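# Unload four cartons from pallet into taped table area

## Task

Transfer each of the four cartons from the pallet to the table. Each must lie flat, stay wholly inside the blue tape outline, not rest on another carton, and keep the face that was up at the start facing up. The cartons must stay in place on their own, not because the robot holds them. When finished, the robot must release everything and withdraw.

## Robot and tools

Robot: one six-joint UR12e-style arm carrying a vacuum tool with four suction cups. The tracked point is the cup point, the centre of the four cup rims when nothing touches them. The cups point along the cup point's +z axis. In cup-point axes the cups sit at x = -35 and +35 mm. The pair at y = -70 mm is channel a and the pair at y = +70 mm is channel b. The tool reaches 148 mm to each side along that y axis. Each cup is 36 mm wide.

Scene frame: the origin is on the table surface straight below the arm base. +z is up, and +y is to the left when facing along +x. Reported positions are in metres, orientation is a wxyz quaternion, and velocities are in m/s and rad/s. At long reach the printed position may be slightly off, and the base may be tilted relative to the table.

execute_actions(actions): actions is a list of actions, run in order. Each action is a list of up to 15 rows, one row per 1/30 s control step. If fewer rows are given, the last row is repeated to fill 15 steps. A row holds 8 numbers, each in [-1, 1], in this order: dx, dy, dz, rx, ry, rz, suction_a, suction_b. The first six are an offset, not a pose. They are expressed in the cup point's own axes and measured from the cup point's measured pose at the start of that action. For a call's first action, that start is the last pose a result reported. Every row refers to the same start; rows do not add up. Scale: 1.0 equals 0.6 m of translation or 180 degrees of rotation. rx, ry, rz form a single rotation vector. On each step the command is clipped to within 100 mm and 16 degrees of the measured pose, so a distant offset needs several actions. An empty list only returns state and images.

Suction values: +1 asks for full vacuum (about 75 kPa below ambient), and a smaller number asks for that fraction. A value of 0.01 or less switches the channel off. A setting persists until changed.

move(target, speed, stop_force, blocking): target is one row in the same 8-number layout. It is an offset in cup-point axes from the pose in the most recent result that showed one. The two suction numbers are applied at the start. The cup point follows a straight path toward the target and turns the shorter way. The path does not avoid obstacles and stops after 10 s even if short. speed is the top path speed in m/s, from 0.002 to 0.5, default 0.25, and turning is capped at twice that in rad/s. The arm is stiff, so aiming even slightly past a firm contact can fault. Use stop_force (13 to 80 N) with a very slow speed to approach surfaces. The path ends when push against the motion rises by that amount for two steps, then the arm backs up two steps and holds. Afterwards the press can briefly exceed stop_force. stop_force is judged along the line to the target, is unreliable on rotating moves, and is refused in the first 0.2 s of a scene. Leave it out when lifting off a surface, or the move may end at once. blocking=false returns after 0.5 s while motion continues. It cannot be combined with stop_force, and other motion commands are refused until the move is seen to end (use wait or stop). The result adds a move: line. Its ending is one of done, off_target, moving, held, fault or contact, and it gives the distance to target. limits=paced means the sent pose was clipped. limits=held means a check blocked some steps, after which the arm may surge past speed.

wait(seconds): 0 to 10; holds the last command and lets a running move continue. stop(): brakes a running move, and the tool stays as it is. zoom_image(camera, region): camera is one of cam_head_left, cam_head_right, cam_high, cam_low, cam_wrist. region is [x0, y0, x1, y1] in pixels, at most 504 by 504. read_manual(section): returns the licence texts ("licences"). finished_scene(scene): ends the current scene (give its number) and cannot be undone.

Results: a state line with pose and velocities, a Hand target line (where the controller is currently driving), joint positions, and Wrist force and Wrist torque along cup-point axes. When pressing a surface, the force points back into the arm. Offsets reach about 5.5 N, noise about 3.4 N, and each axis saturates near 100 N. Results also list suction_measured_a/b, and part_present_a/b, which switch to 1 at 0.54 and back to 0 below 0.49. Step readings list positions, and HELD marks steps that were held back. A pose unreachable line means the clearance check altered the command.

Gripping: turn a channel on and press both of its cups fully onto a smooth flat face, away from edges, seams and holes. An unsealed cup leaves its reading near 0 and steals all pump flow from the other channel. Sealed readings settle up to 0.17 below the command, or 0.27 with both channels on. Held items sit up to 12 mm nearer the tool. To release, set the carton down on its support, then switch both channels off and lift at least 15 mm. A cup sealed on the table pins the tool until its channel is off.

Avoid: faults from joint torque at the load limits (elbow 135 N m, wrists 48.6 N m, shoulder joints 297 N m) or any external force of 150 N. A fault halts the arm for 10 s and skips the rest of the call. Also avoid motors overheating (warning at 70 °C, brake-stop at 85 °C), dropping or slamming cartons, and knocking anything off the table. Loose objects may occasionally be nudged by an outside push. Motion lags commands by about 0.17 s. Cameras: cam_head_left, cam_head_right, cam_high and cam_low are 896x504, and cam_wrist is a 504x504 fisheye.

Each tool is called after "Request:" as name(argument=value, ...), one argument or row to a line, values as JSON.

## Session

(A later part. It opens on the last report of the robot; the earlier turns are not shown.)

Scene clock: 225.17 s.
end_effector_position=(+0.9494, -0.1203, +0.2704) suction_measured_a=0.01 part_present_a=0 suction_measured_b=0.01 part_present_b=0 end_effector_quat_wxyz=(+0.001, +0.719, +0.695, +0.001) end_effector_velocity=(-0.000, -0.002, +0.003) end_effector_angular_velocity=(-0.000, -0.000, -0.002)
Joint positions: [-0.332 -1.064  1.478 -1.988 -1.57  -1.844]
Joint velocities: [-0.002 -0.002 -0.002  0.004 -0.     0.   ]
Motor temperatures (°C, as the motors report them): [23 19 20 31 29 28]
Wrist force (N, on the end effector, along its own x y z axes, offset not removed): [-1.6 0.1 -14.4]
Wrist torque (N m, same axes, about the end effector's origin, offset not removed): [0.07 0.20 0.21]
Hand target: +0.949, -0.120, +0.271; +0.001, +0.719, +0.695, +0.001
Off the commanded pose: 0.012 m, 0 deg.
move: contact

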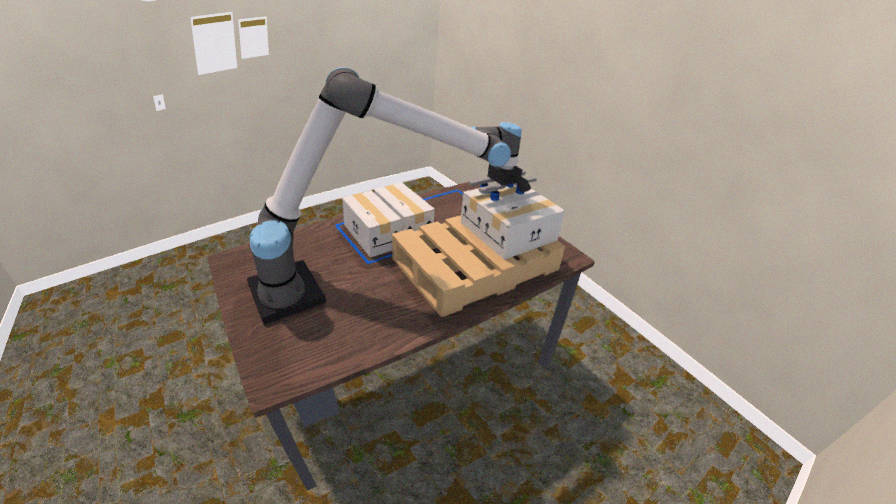

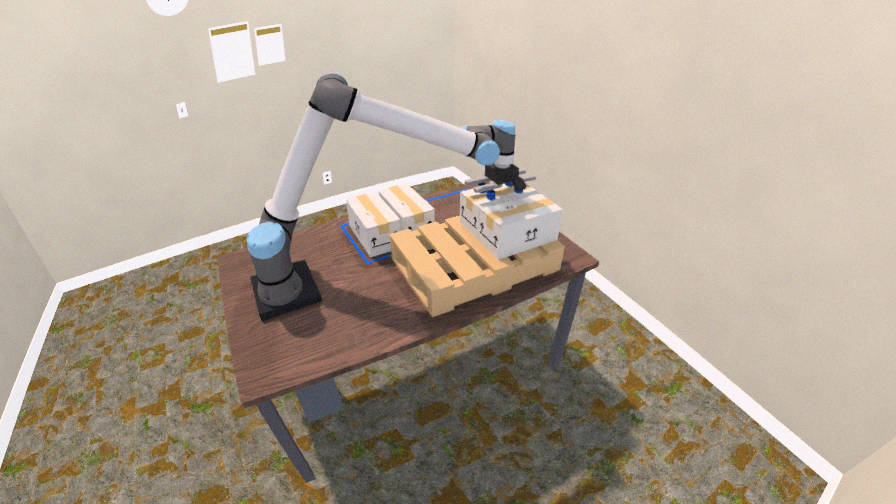

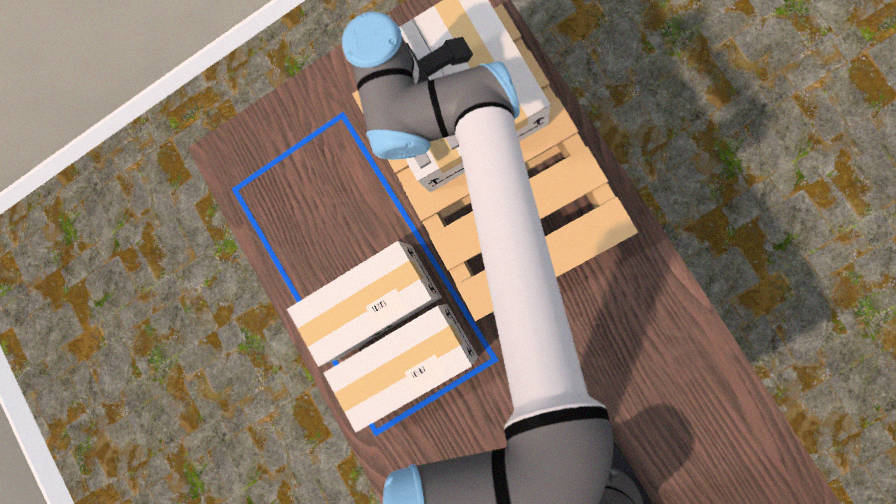

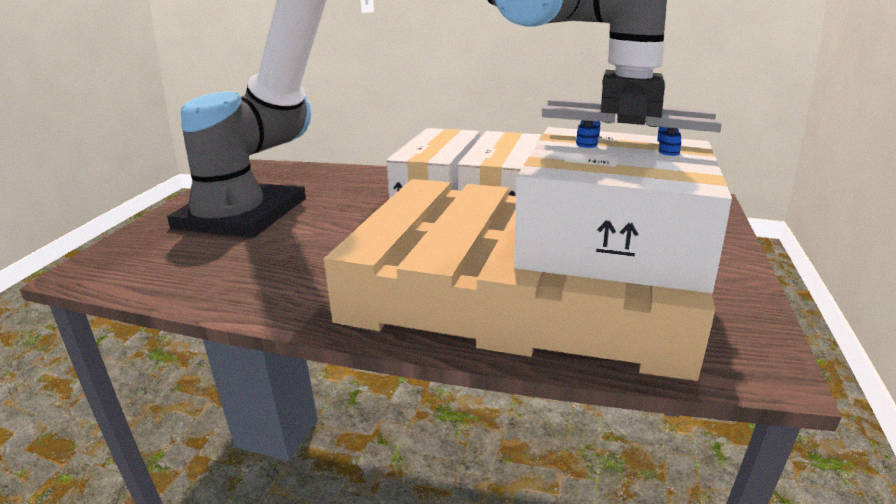

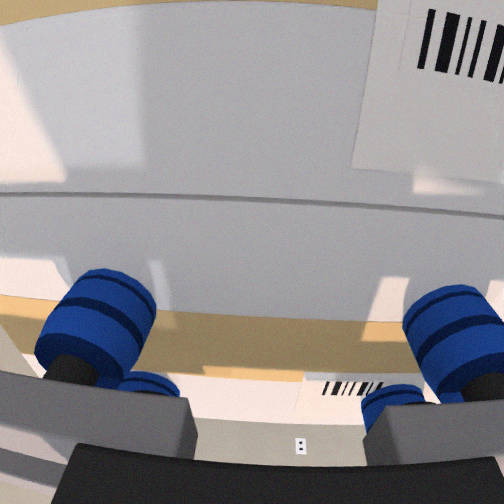

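Request:
execute_actions(
  actions=[
    [[0,0,0.003,0,0,0,1,1]],
    [[0,0,0,0,0,0,1,1]],
  ],
)

Request:
move(
  target=[0.005,0,-0.05,0,0,0,1,1],
  speed=0.1,
)

Request:
move(
  target=[0.167,0,-0.05,0,0,0,1,1],
  speed=0.25,
)

Request:
move(
  target=[0.398,-0.217,0,0,0,-0.5115,1,1],
  speed=0.45,
)

Request:
move(
  target=[0,0,0.298,0,0,0,1,1],
  speed=0.18,
)

Scene clock: 234.83 s.
end_effector_position=(+0.9494, -0.1203, +0.2687) suction_measured_a=0.62 part_present_a=1 suction_measured_b=0.62 part_present_b=1 end_effector_quat_wxyz=(+0.001, +0.719, +0.695, +0.001) end_effector_velocity=(+0.000, +0.000, +0.000) end_effector_angular_velocity=(-0.001, +0.000, +0.001)
Joint positions: [-0.332 -1.063  1.48  -1.99  -1.57  -1.844]
Joint velocities: [ 0.001 -0.    -0.     0.    -0.001  0.   ]
Motor temperatures (°C, as the motors report them): [23 19 20 31 29 28]
Wrist force (N, on the end effector, along its own x y z axes, offset not removed): [2.6 -2.6 18.2]
Wrist torque (N m, same axes, about the end effector's origin, offset not removed): [-0.92 -0.24 0.15]
Hand target: +0.949, -0.120, +0.269; +0.001, +0.719, +0.695, +0.001
Off the commanded pose: 0.000 m, 0 deg.
Step readings (end_effector_position; steps 1 to 15: 1st action; 16 to 30: 2nd action):
0: (+0.9494, -0.1203, +0.2709)
1: (+0.9494, -0.1203, +0.2709)
2: (+0.9494, -0.1203, +0.2707)
4: (+0.9494, -0.1203, +0.2699)
8: (+0.9494, -0.1203, +0.2691)
15: (+0.9494, -0.1203, +0.2687)
16: (+0.9494, -0.1203, +0.2687)
17: (+0.9494, -0.1203, +0.2687)
19: (+0.9494, -0.1203, +0.2687)
23: (+0.9494, -0.1203, +0.2687)
30: end_effector_position above

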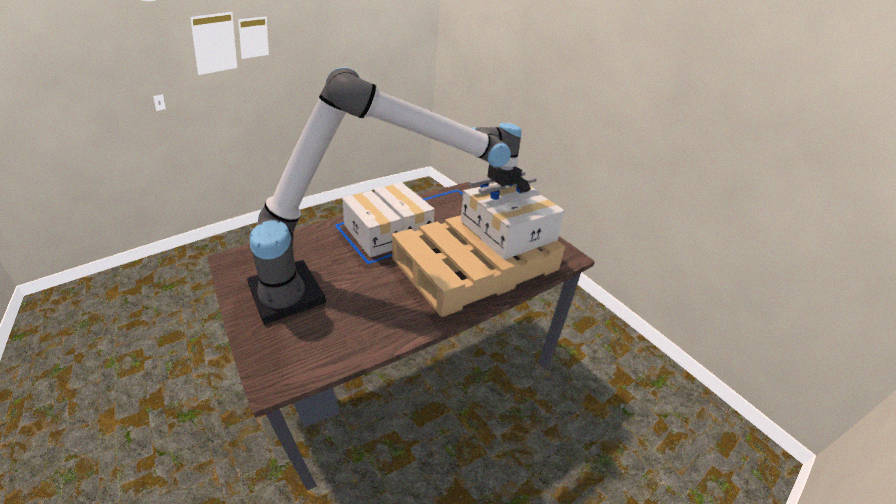

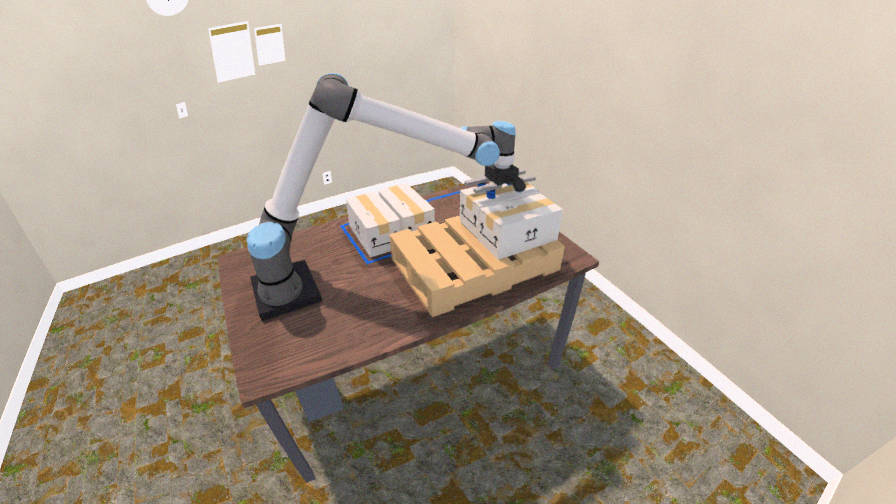

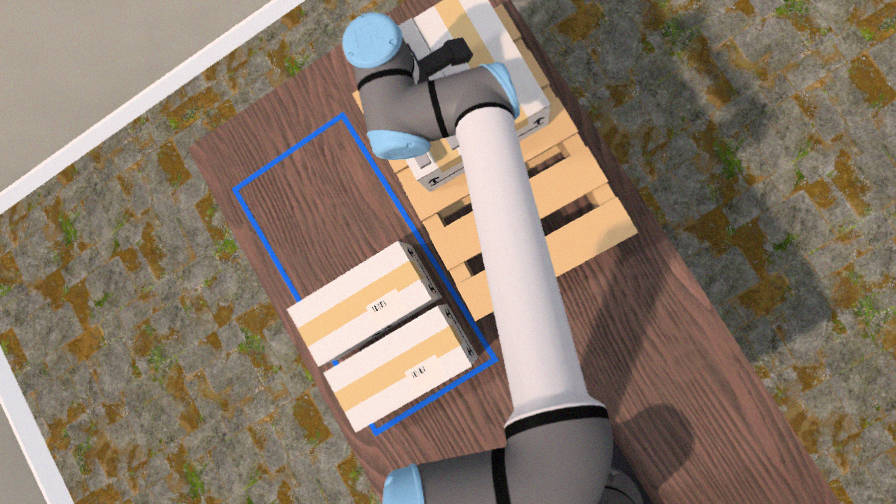

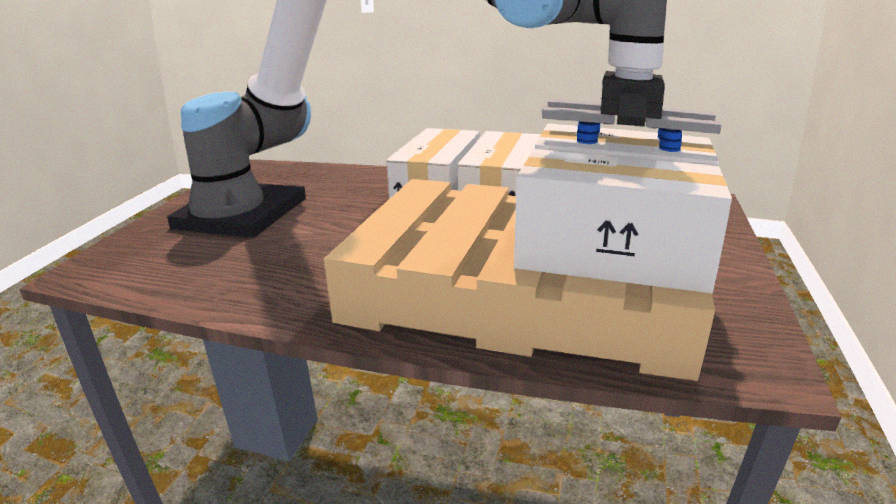

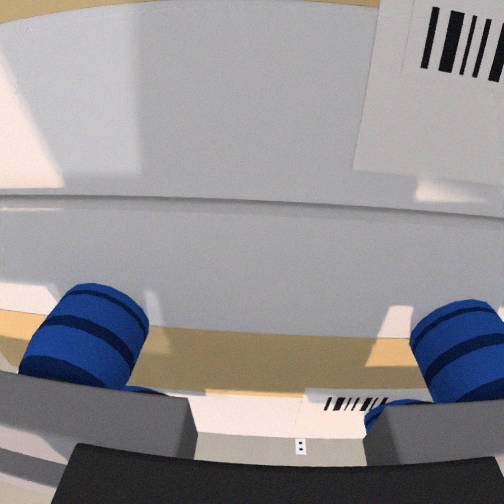

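Scene clock: 235.73 s.
end_effector_position=(+0.9495, -0.1174, +0.2983) suction_measured_a=0.64 part_present_a=1 suction_measured_b=0.64 part_present_b=1 end_effector_quat_wxyz=(+0.001, +0.719, +0.695, +0.001) end_effector_velocity=(-0.000, +0.001, +0.002) end_effector_angular_velocity=(+0.001, +0.002, +0.000)
Joint positions: [-0.329 -1.082  1.454 -1.945 -1.57  -1.841]
Joint velocities: [ 0.001 -0.001 -0.002  0.005  0.     0.001]
Motor temperatures (°C, as the motors report them): [23 19 20 31 29 28]
Wrist force (N, on the end effector, along its own x y z axes, offset not removed): [0.4 1.0 16.6]
Wrist torque (N m, same axes, about the end effector's origin, offset not removed): [-0.42 0.02 0.12]
Hand target: +0.949, -0.117, +0.299; +0.001, +0.719, +0.695, +0.001
Off the commanded pose: 0.000 m, 0 deg.
move: done

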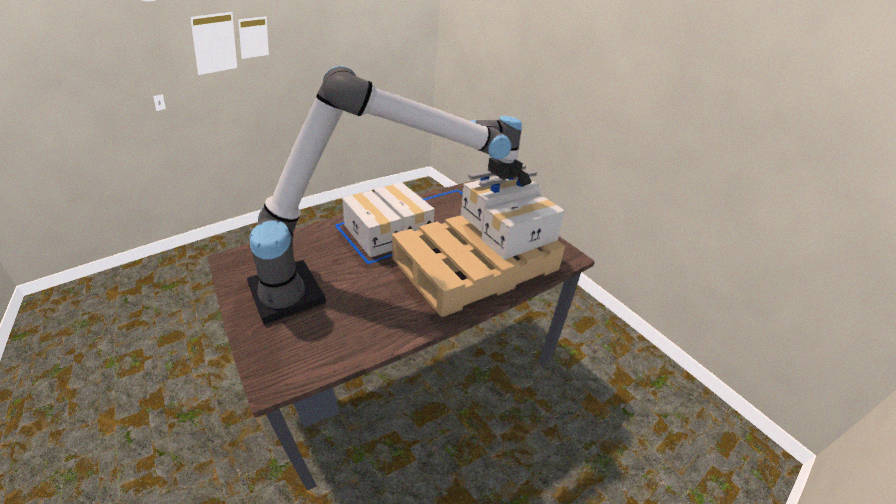

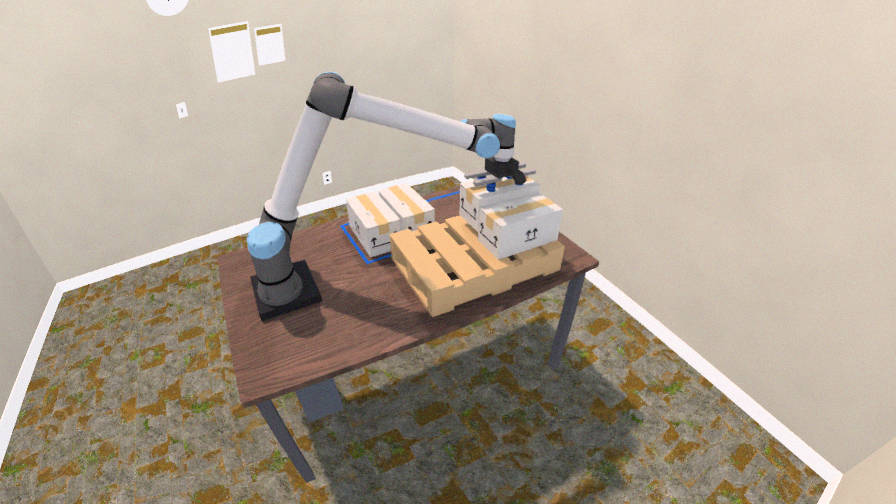

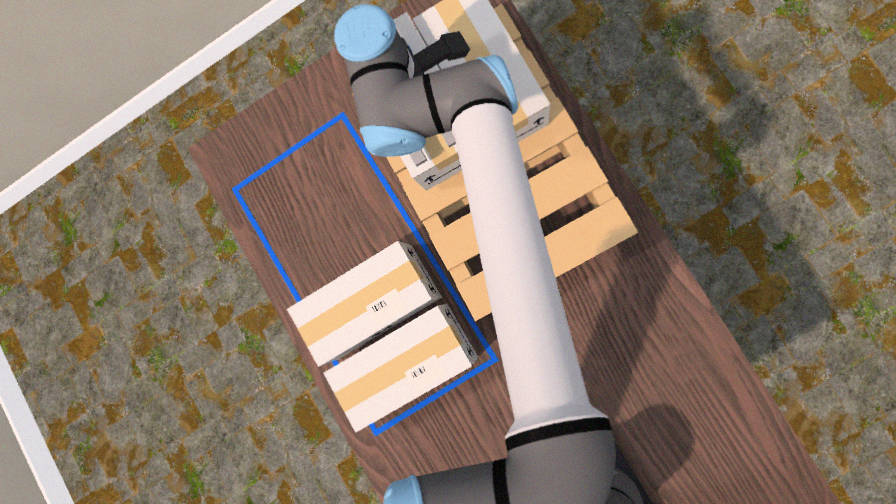

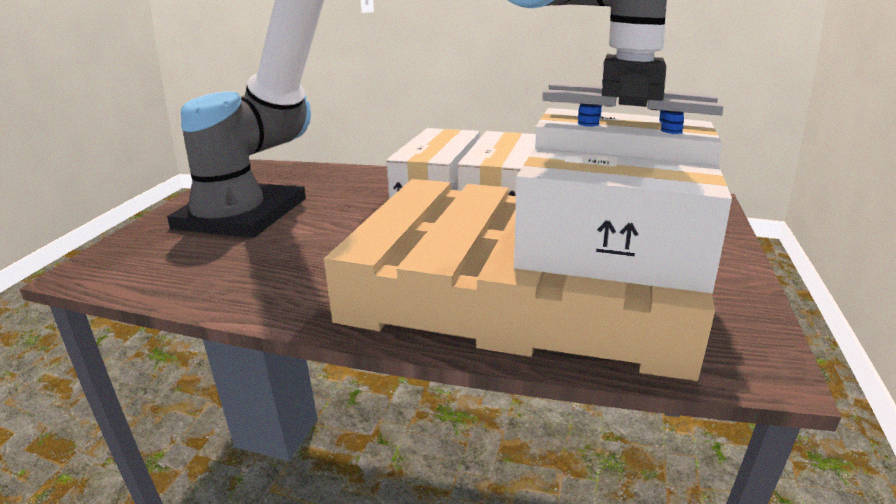

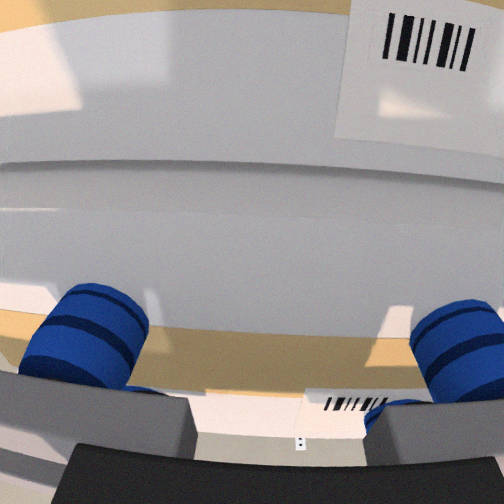

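Scene clock: 236.83 s.
end_effector_position=(+0.9529, -0.0176, +0.3283) suction_measured_a=0.64 part_present_a=1 suction_measured_b=0.64 part_present_b=1 end_effector_quat_wxyz=(+0.001, +0.719, +0.695, +0.001) end_effector_velocity=(-0.000, +0.004, +0.000) end_effector_angular_velocity=(-0.000, +0.001, +0.002)
Joint positions: [-0.225 -1.104  1.432 -1.901 -1.57  -1.738]
Joint velocities: [ 0.004 -0.     0.     0.001 -0.     0.003]
Motor temperatures (°C, as the motors report them): [23 19 20 31 29 28]
Wrist force (N, on the end effector, along its own x y z axes, offset not removed): [0.9 -2.9 18.0]
Wrist torque (N m, same axes, about the end effector's origin, offset not removed): [-0.99 0.00 0.15]
Hand target: +0.953, -0.017, +0.328; +0.001, +0.719, +0.695, +0.001
Off the commanded pose: 0.000 m, 0 deg.
move: done

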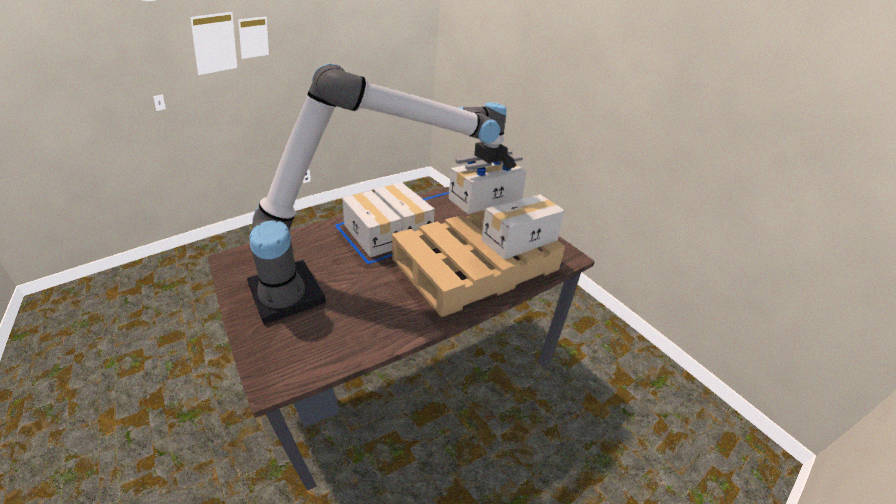

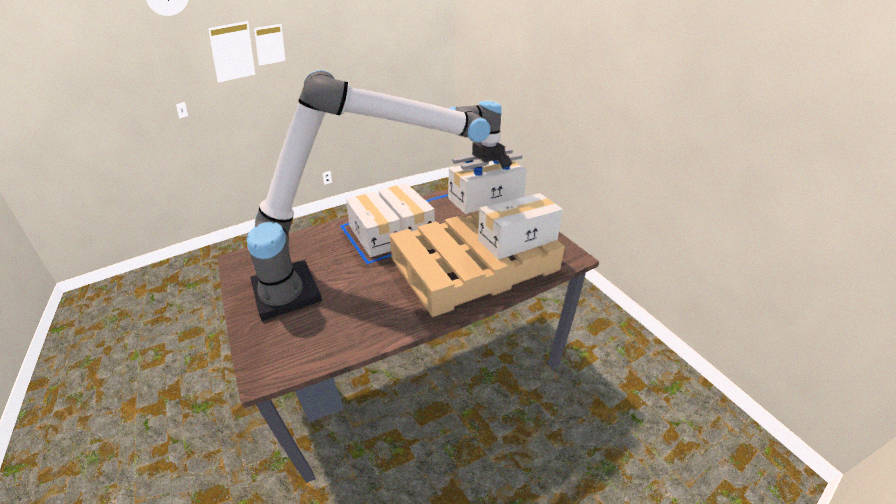

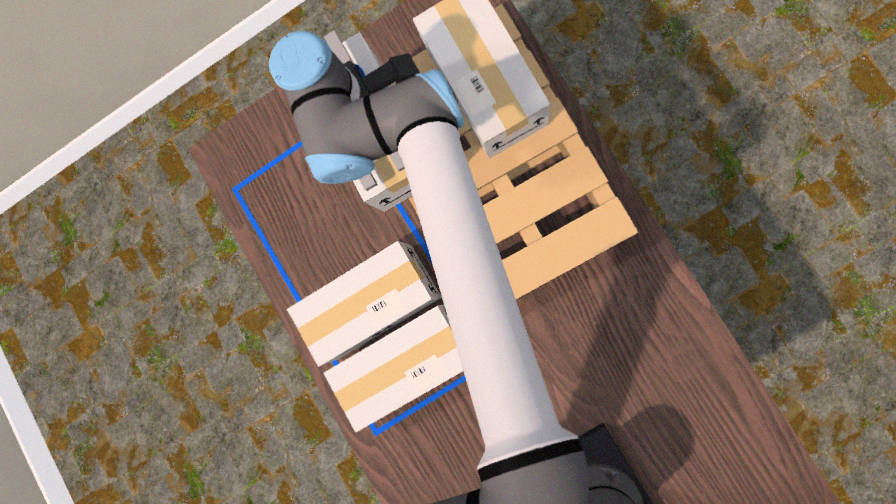

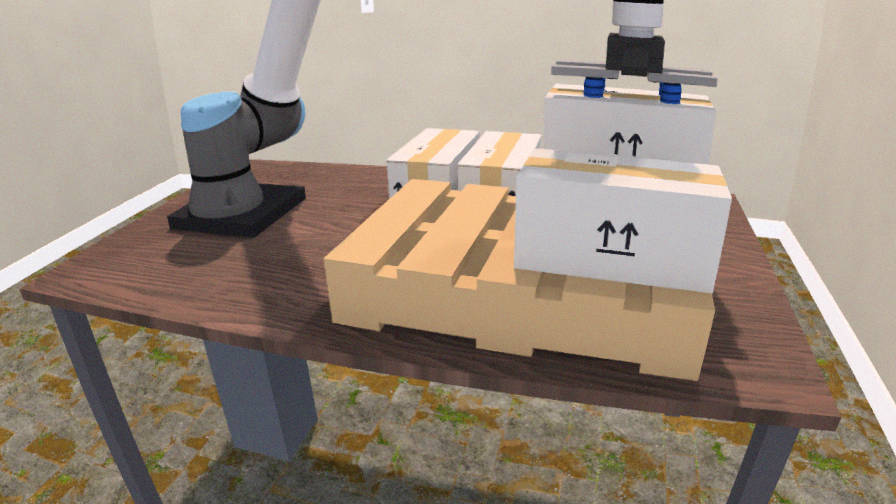

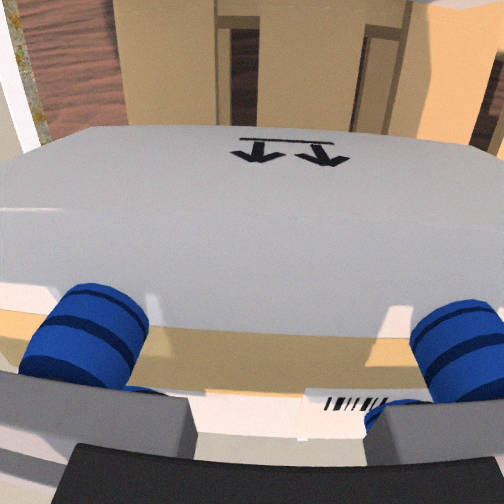

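Scene clock: 239.30 s.
end_effector_position=(+0.8313, +0.2253, +0.3282) suction_measured_a=0.64 part_present_a=1 suction_measured_b=0.64 part_present_b=1 end_effector_quat_wxyz=(+0.001, +0.000, +1.000, +0.000) end_effector_velocity=(-0.001, +0.000, -0.000) end_effector_angular_velocity=(+0.001, -0.000, +0.012)
Joint positions: [ 0.038 -1.247  1.638 -1.964 -1.571 -3.079]
Joint velocities: [ 0.    -0.001  0.001 -0.     0.001 -0.012]
Motor temperatures (°C, as the motors report them): [23 19 20 31 29 28]
Wrist force (N, on the end effector, along its own x y z axes, offset not removed): [0.0 -1.3 18.8]
Wrist torque (N m, same axes, about the end effector's origin, offset not removed): [-0.68 0.01 0.13]
Hand target: +0.831, +0.226, +0.328; +0.001, -0.000, +1.000, +0.000
Off the commanded pose: 0.000 m, 0 deg.
move: done

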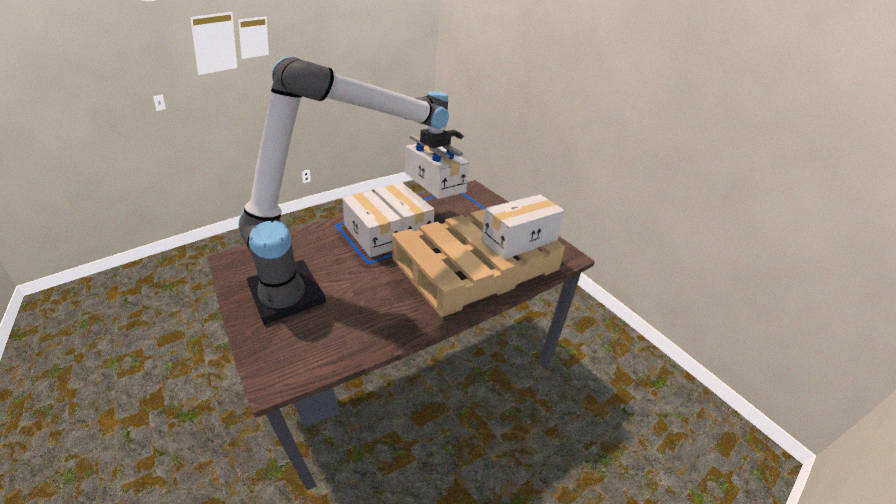

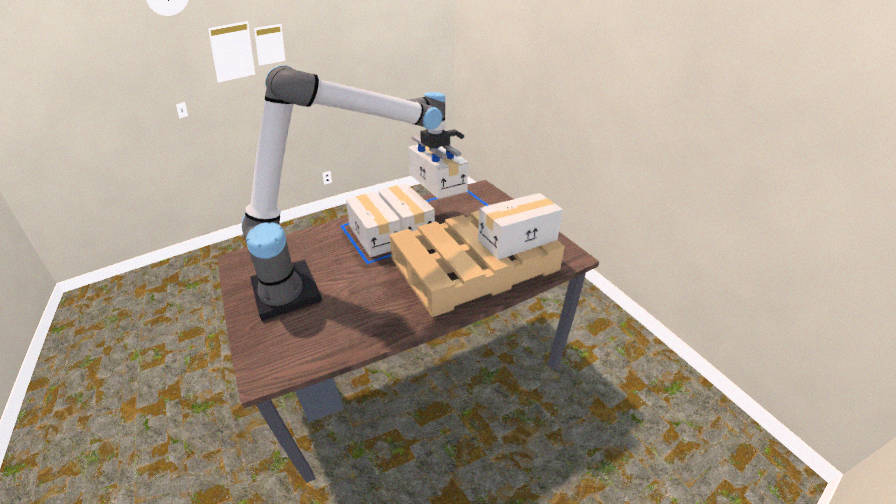

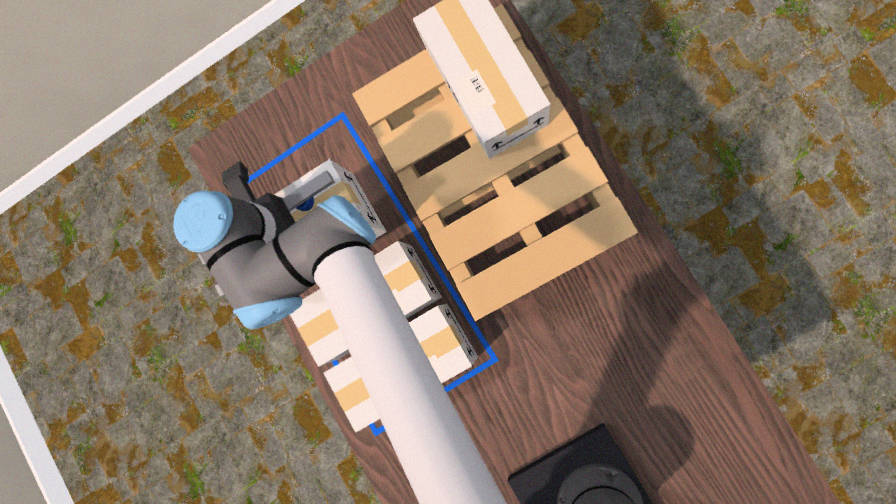

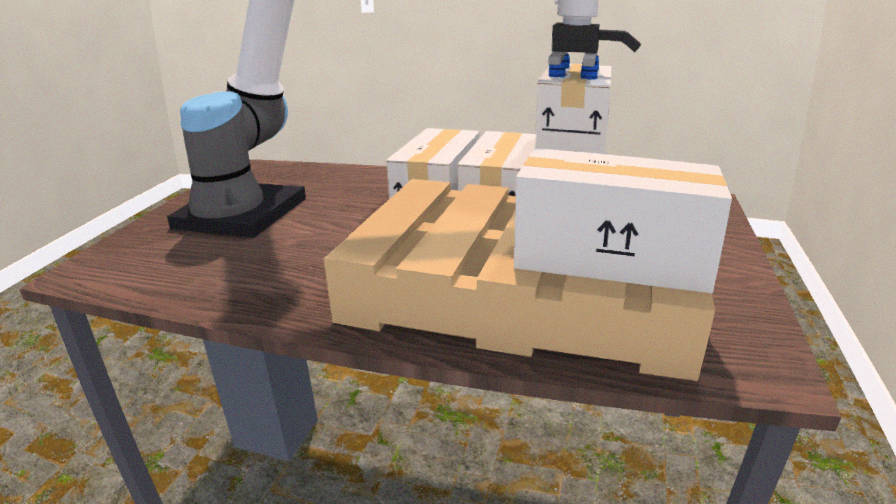

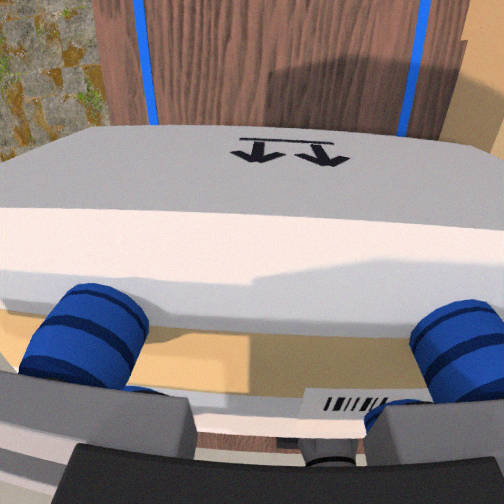

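Scene clock: 240.90 s.
end_effector_position=(+0.8316, +0.2253, +0.1498) suction_measured_a=0.64 part_present_a=1 suction_measured_b=0.64 part_present_b=1 end_effector_quat_wxyz=(+0.001, +0.001, +1.000, +0.000) end_effector_velocity=(+0.000, -0.000, -0.003) end_effector_angular_velocity=(-0.000, +0.000, -0.000)
Joint positions: [ 0.038 -1.096  1.779 -2.255 -1.571 -3.079]
Joint velocities: [-0.     0.004  0.001 -0.005 -0.     0.   ]
Motor temperatures (°C, as the motors report them): [23 19 21 31 29 28]
Wrist force (N, on the end effector, along its own x y z axes, offset not removed): [1.2 -1.8 15.6]
Wrist torque (N m, same axes, about the end effector's origin, offset not removed): [-0.86 -0.14 0.06]
Hand target: +0.832, +0.225, +0.149; +0.001, +0.000, +1.000, +0.000
Off the commanded pose: 0.001 m, 0 deg.
move: done

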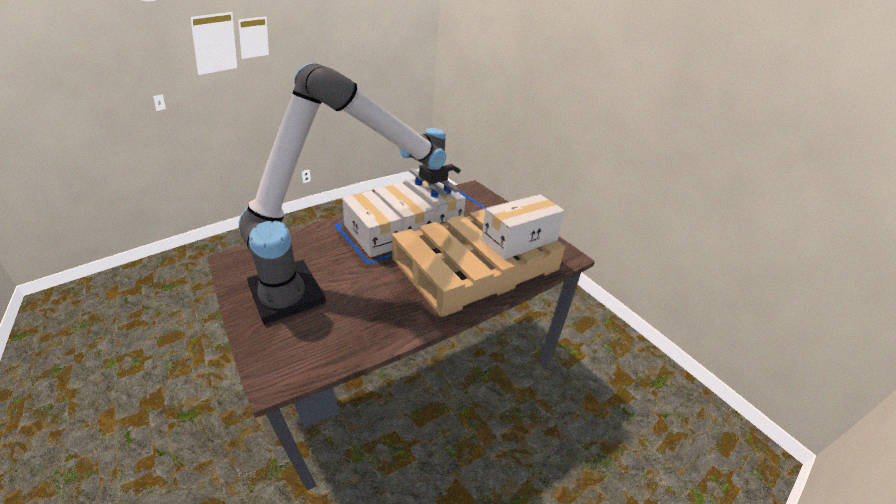

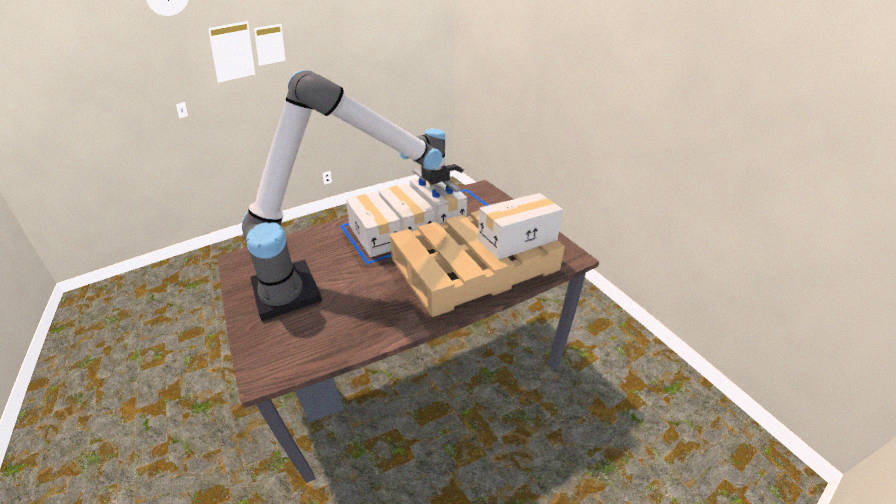

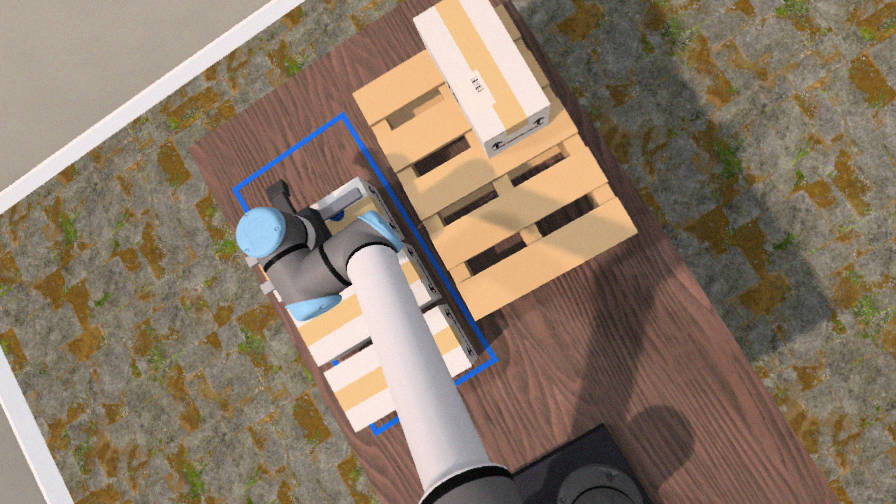

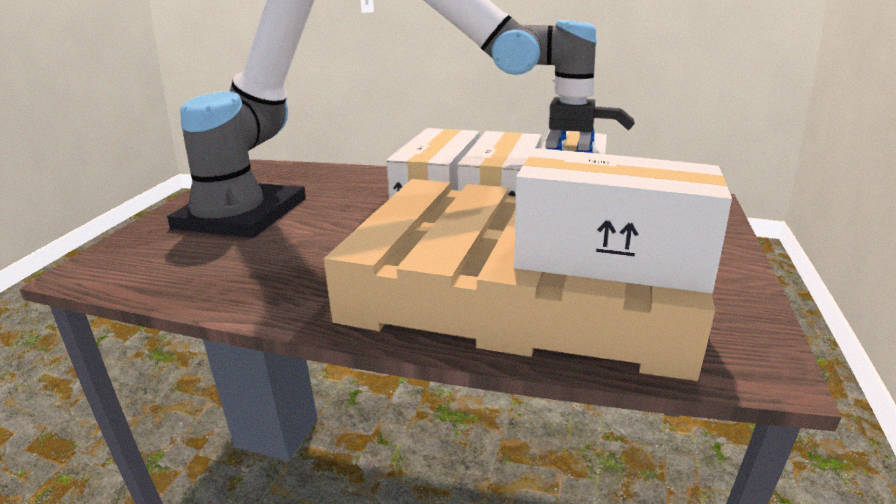

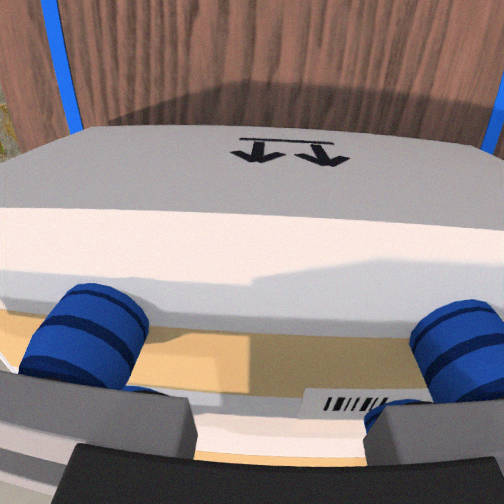

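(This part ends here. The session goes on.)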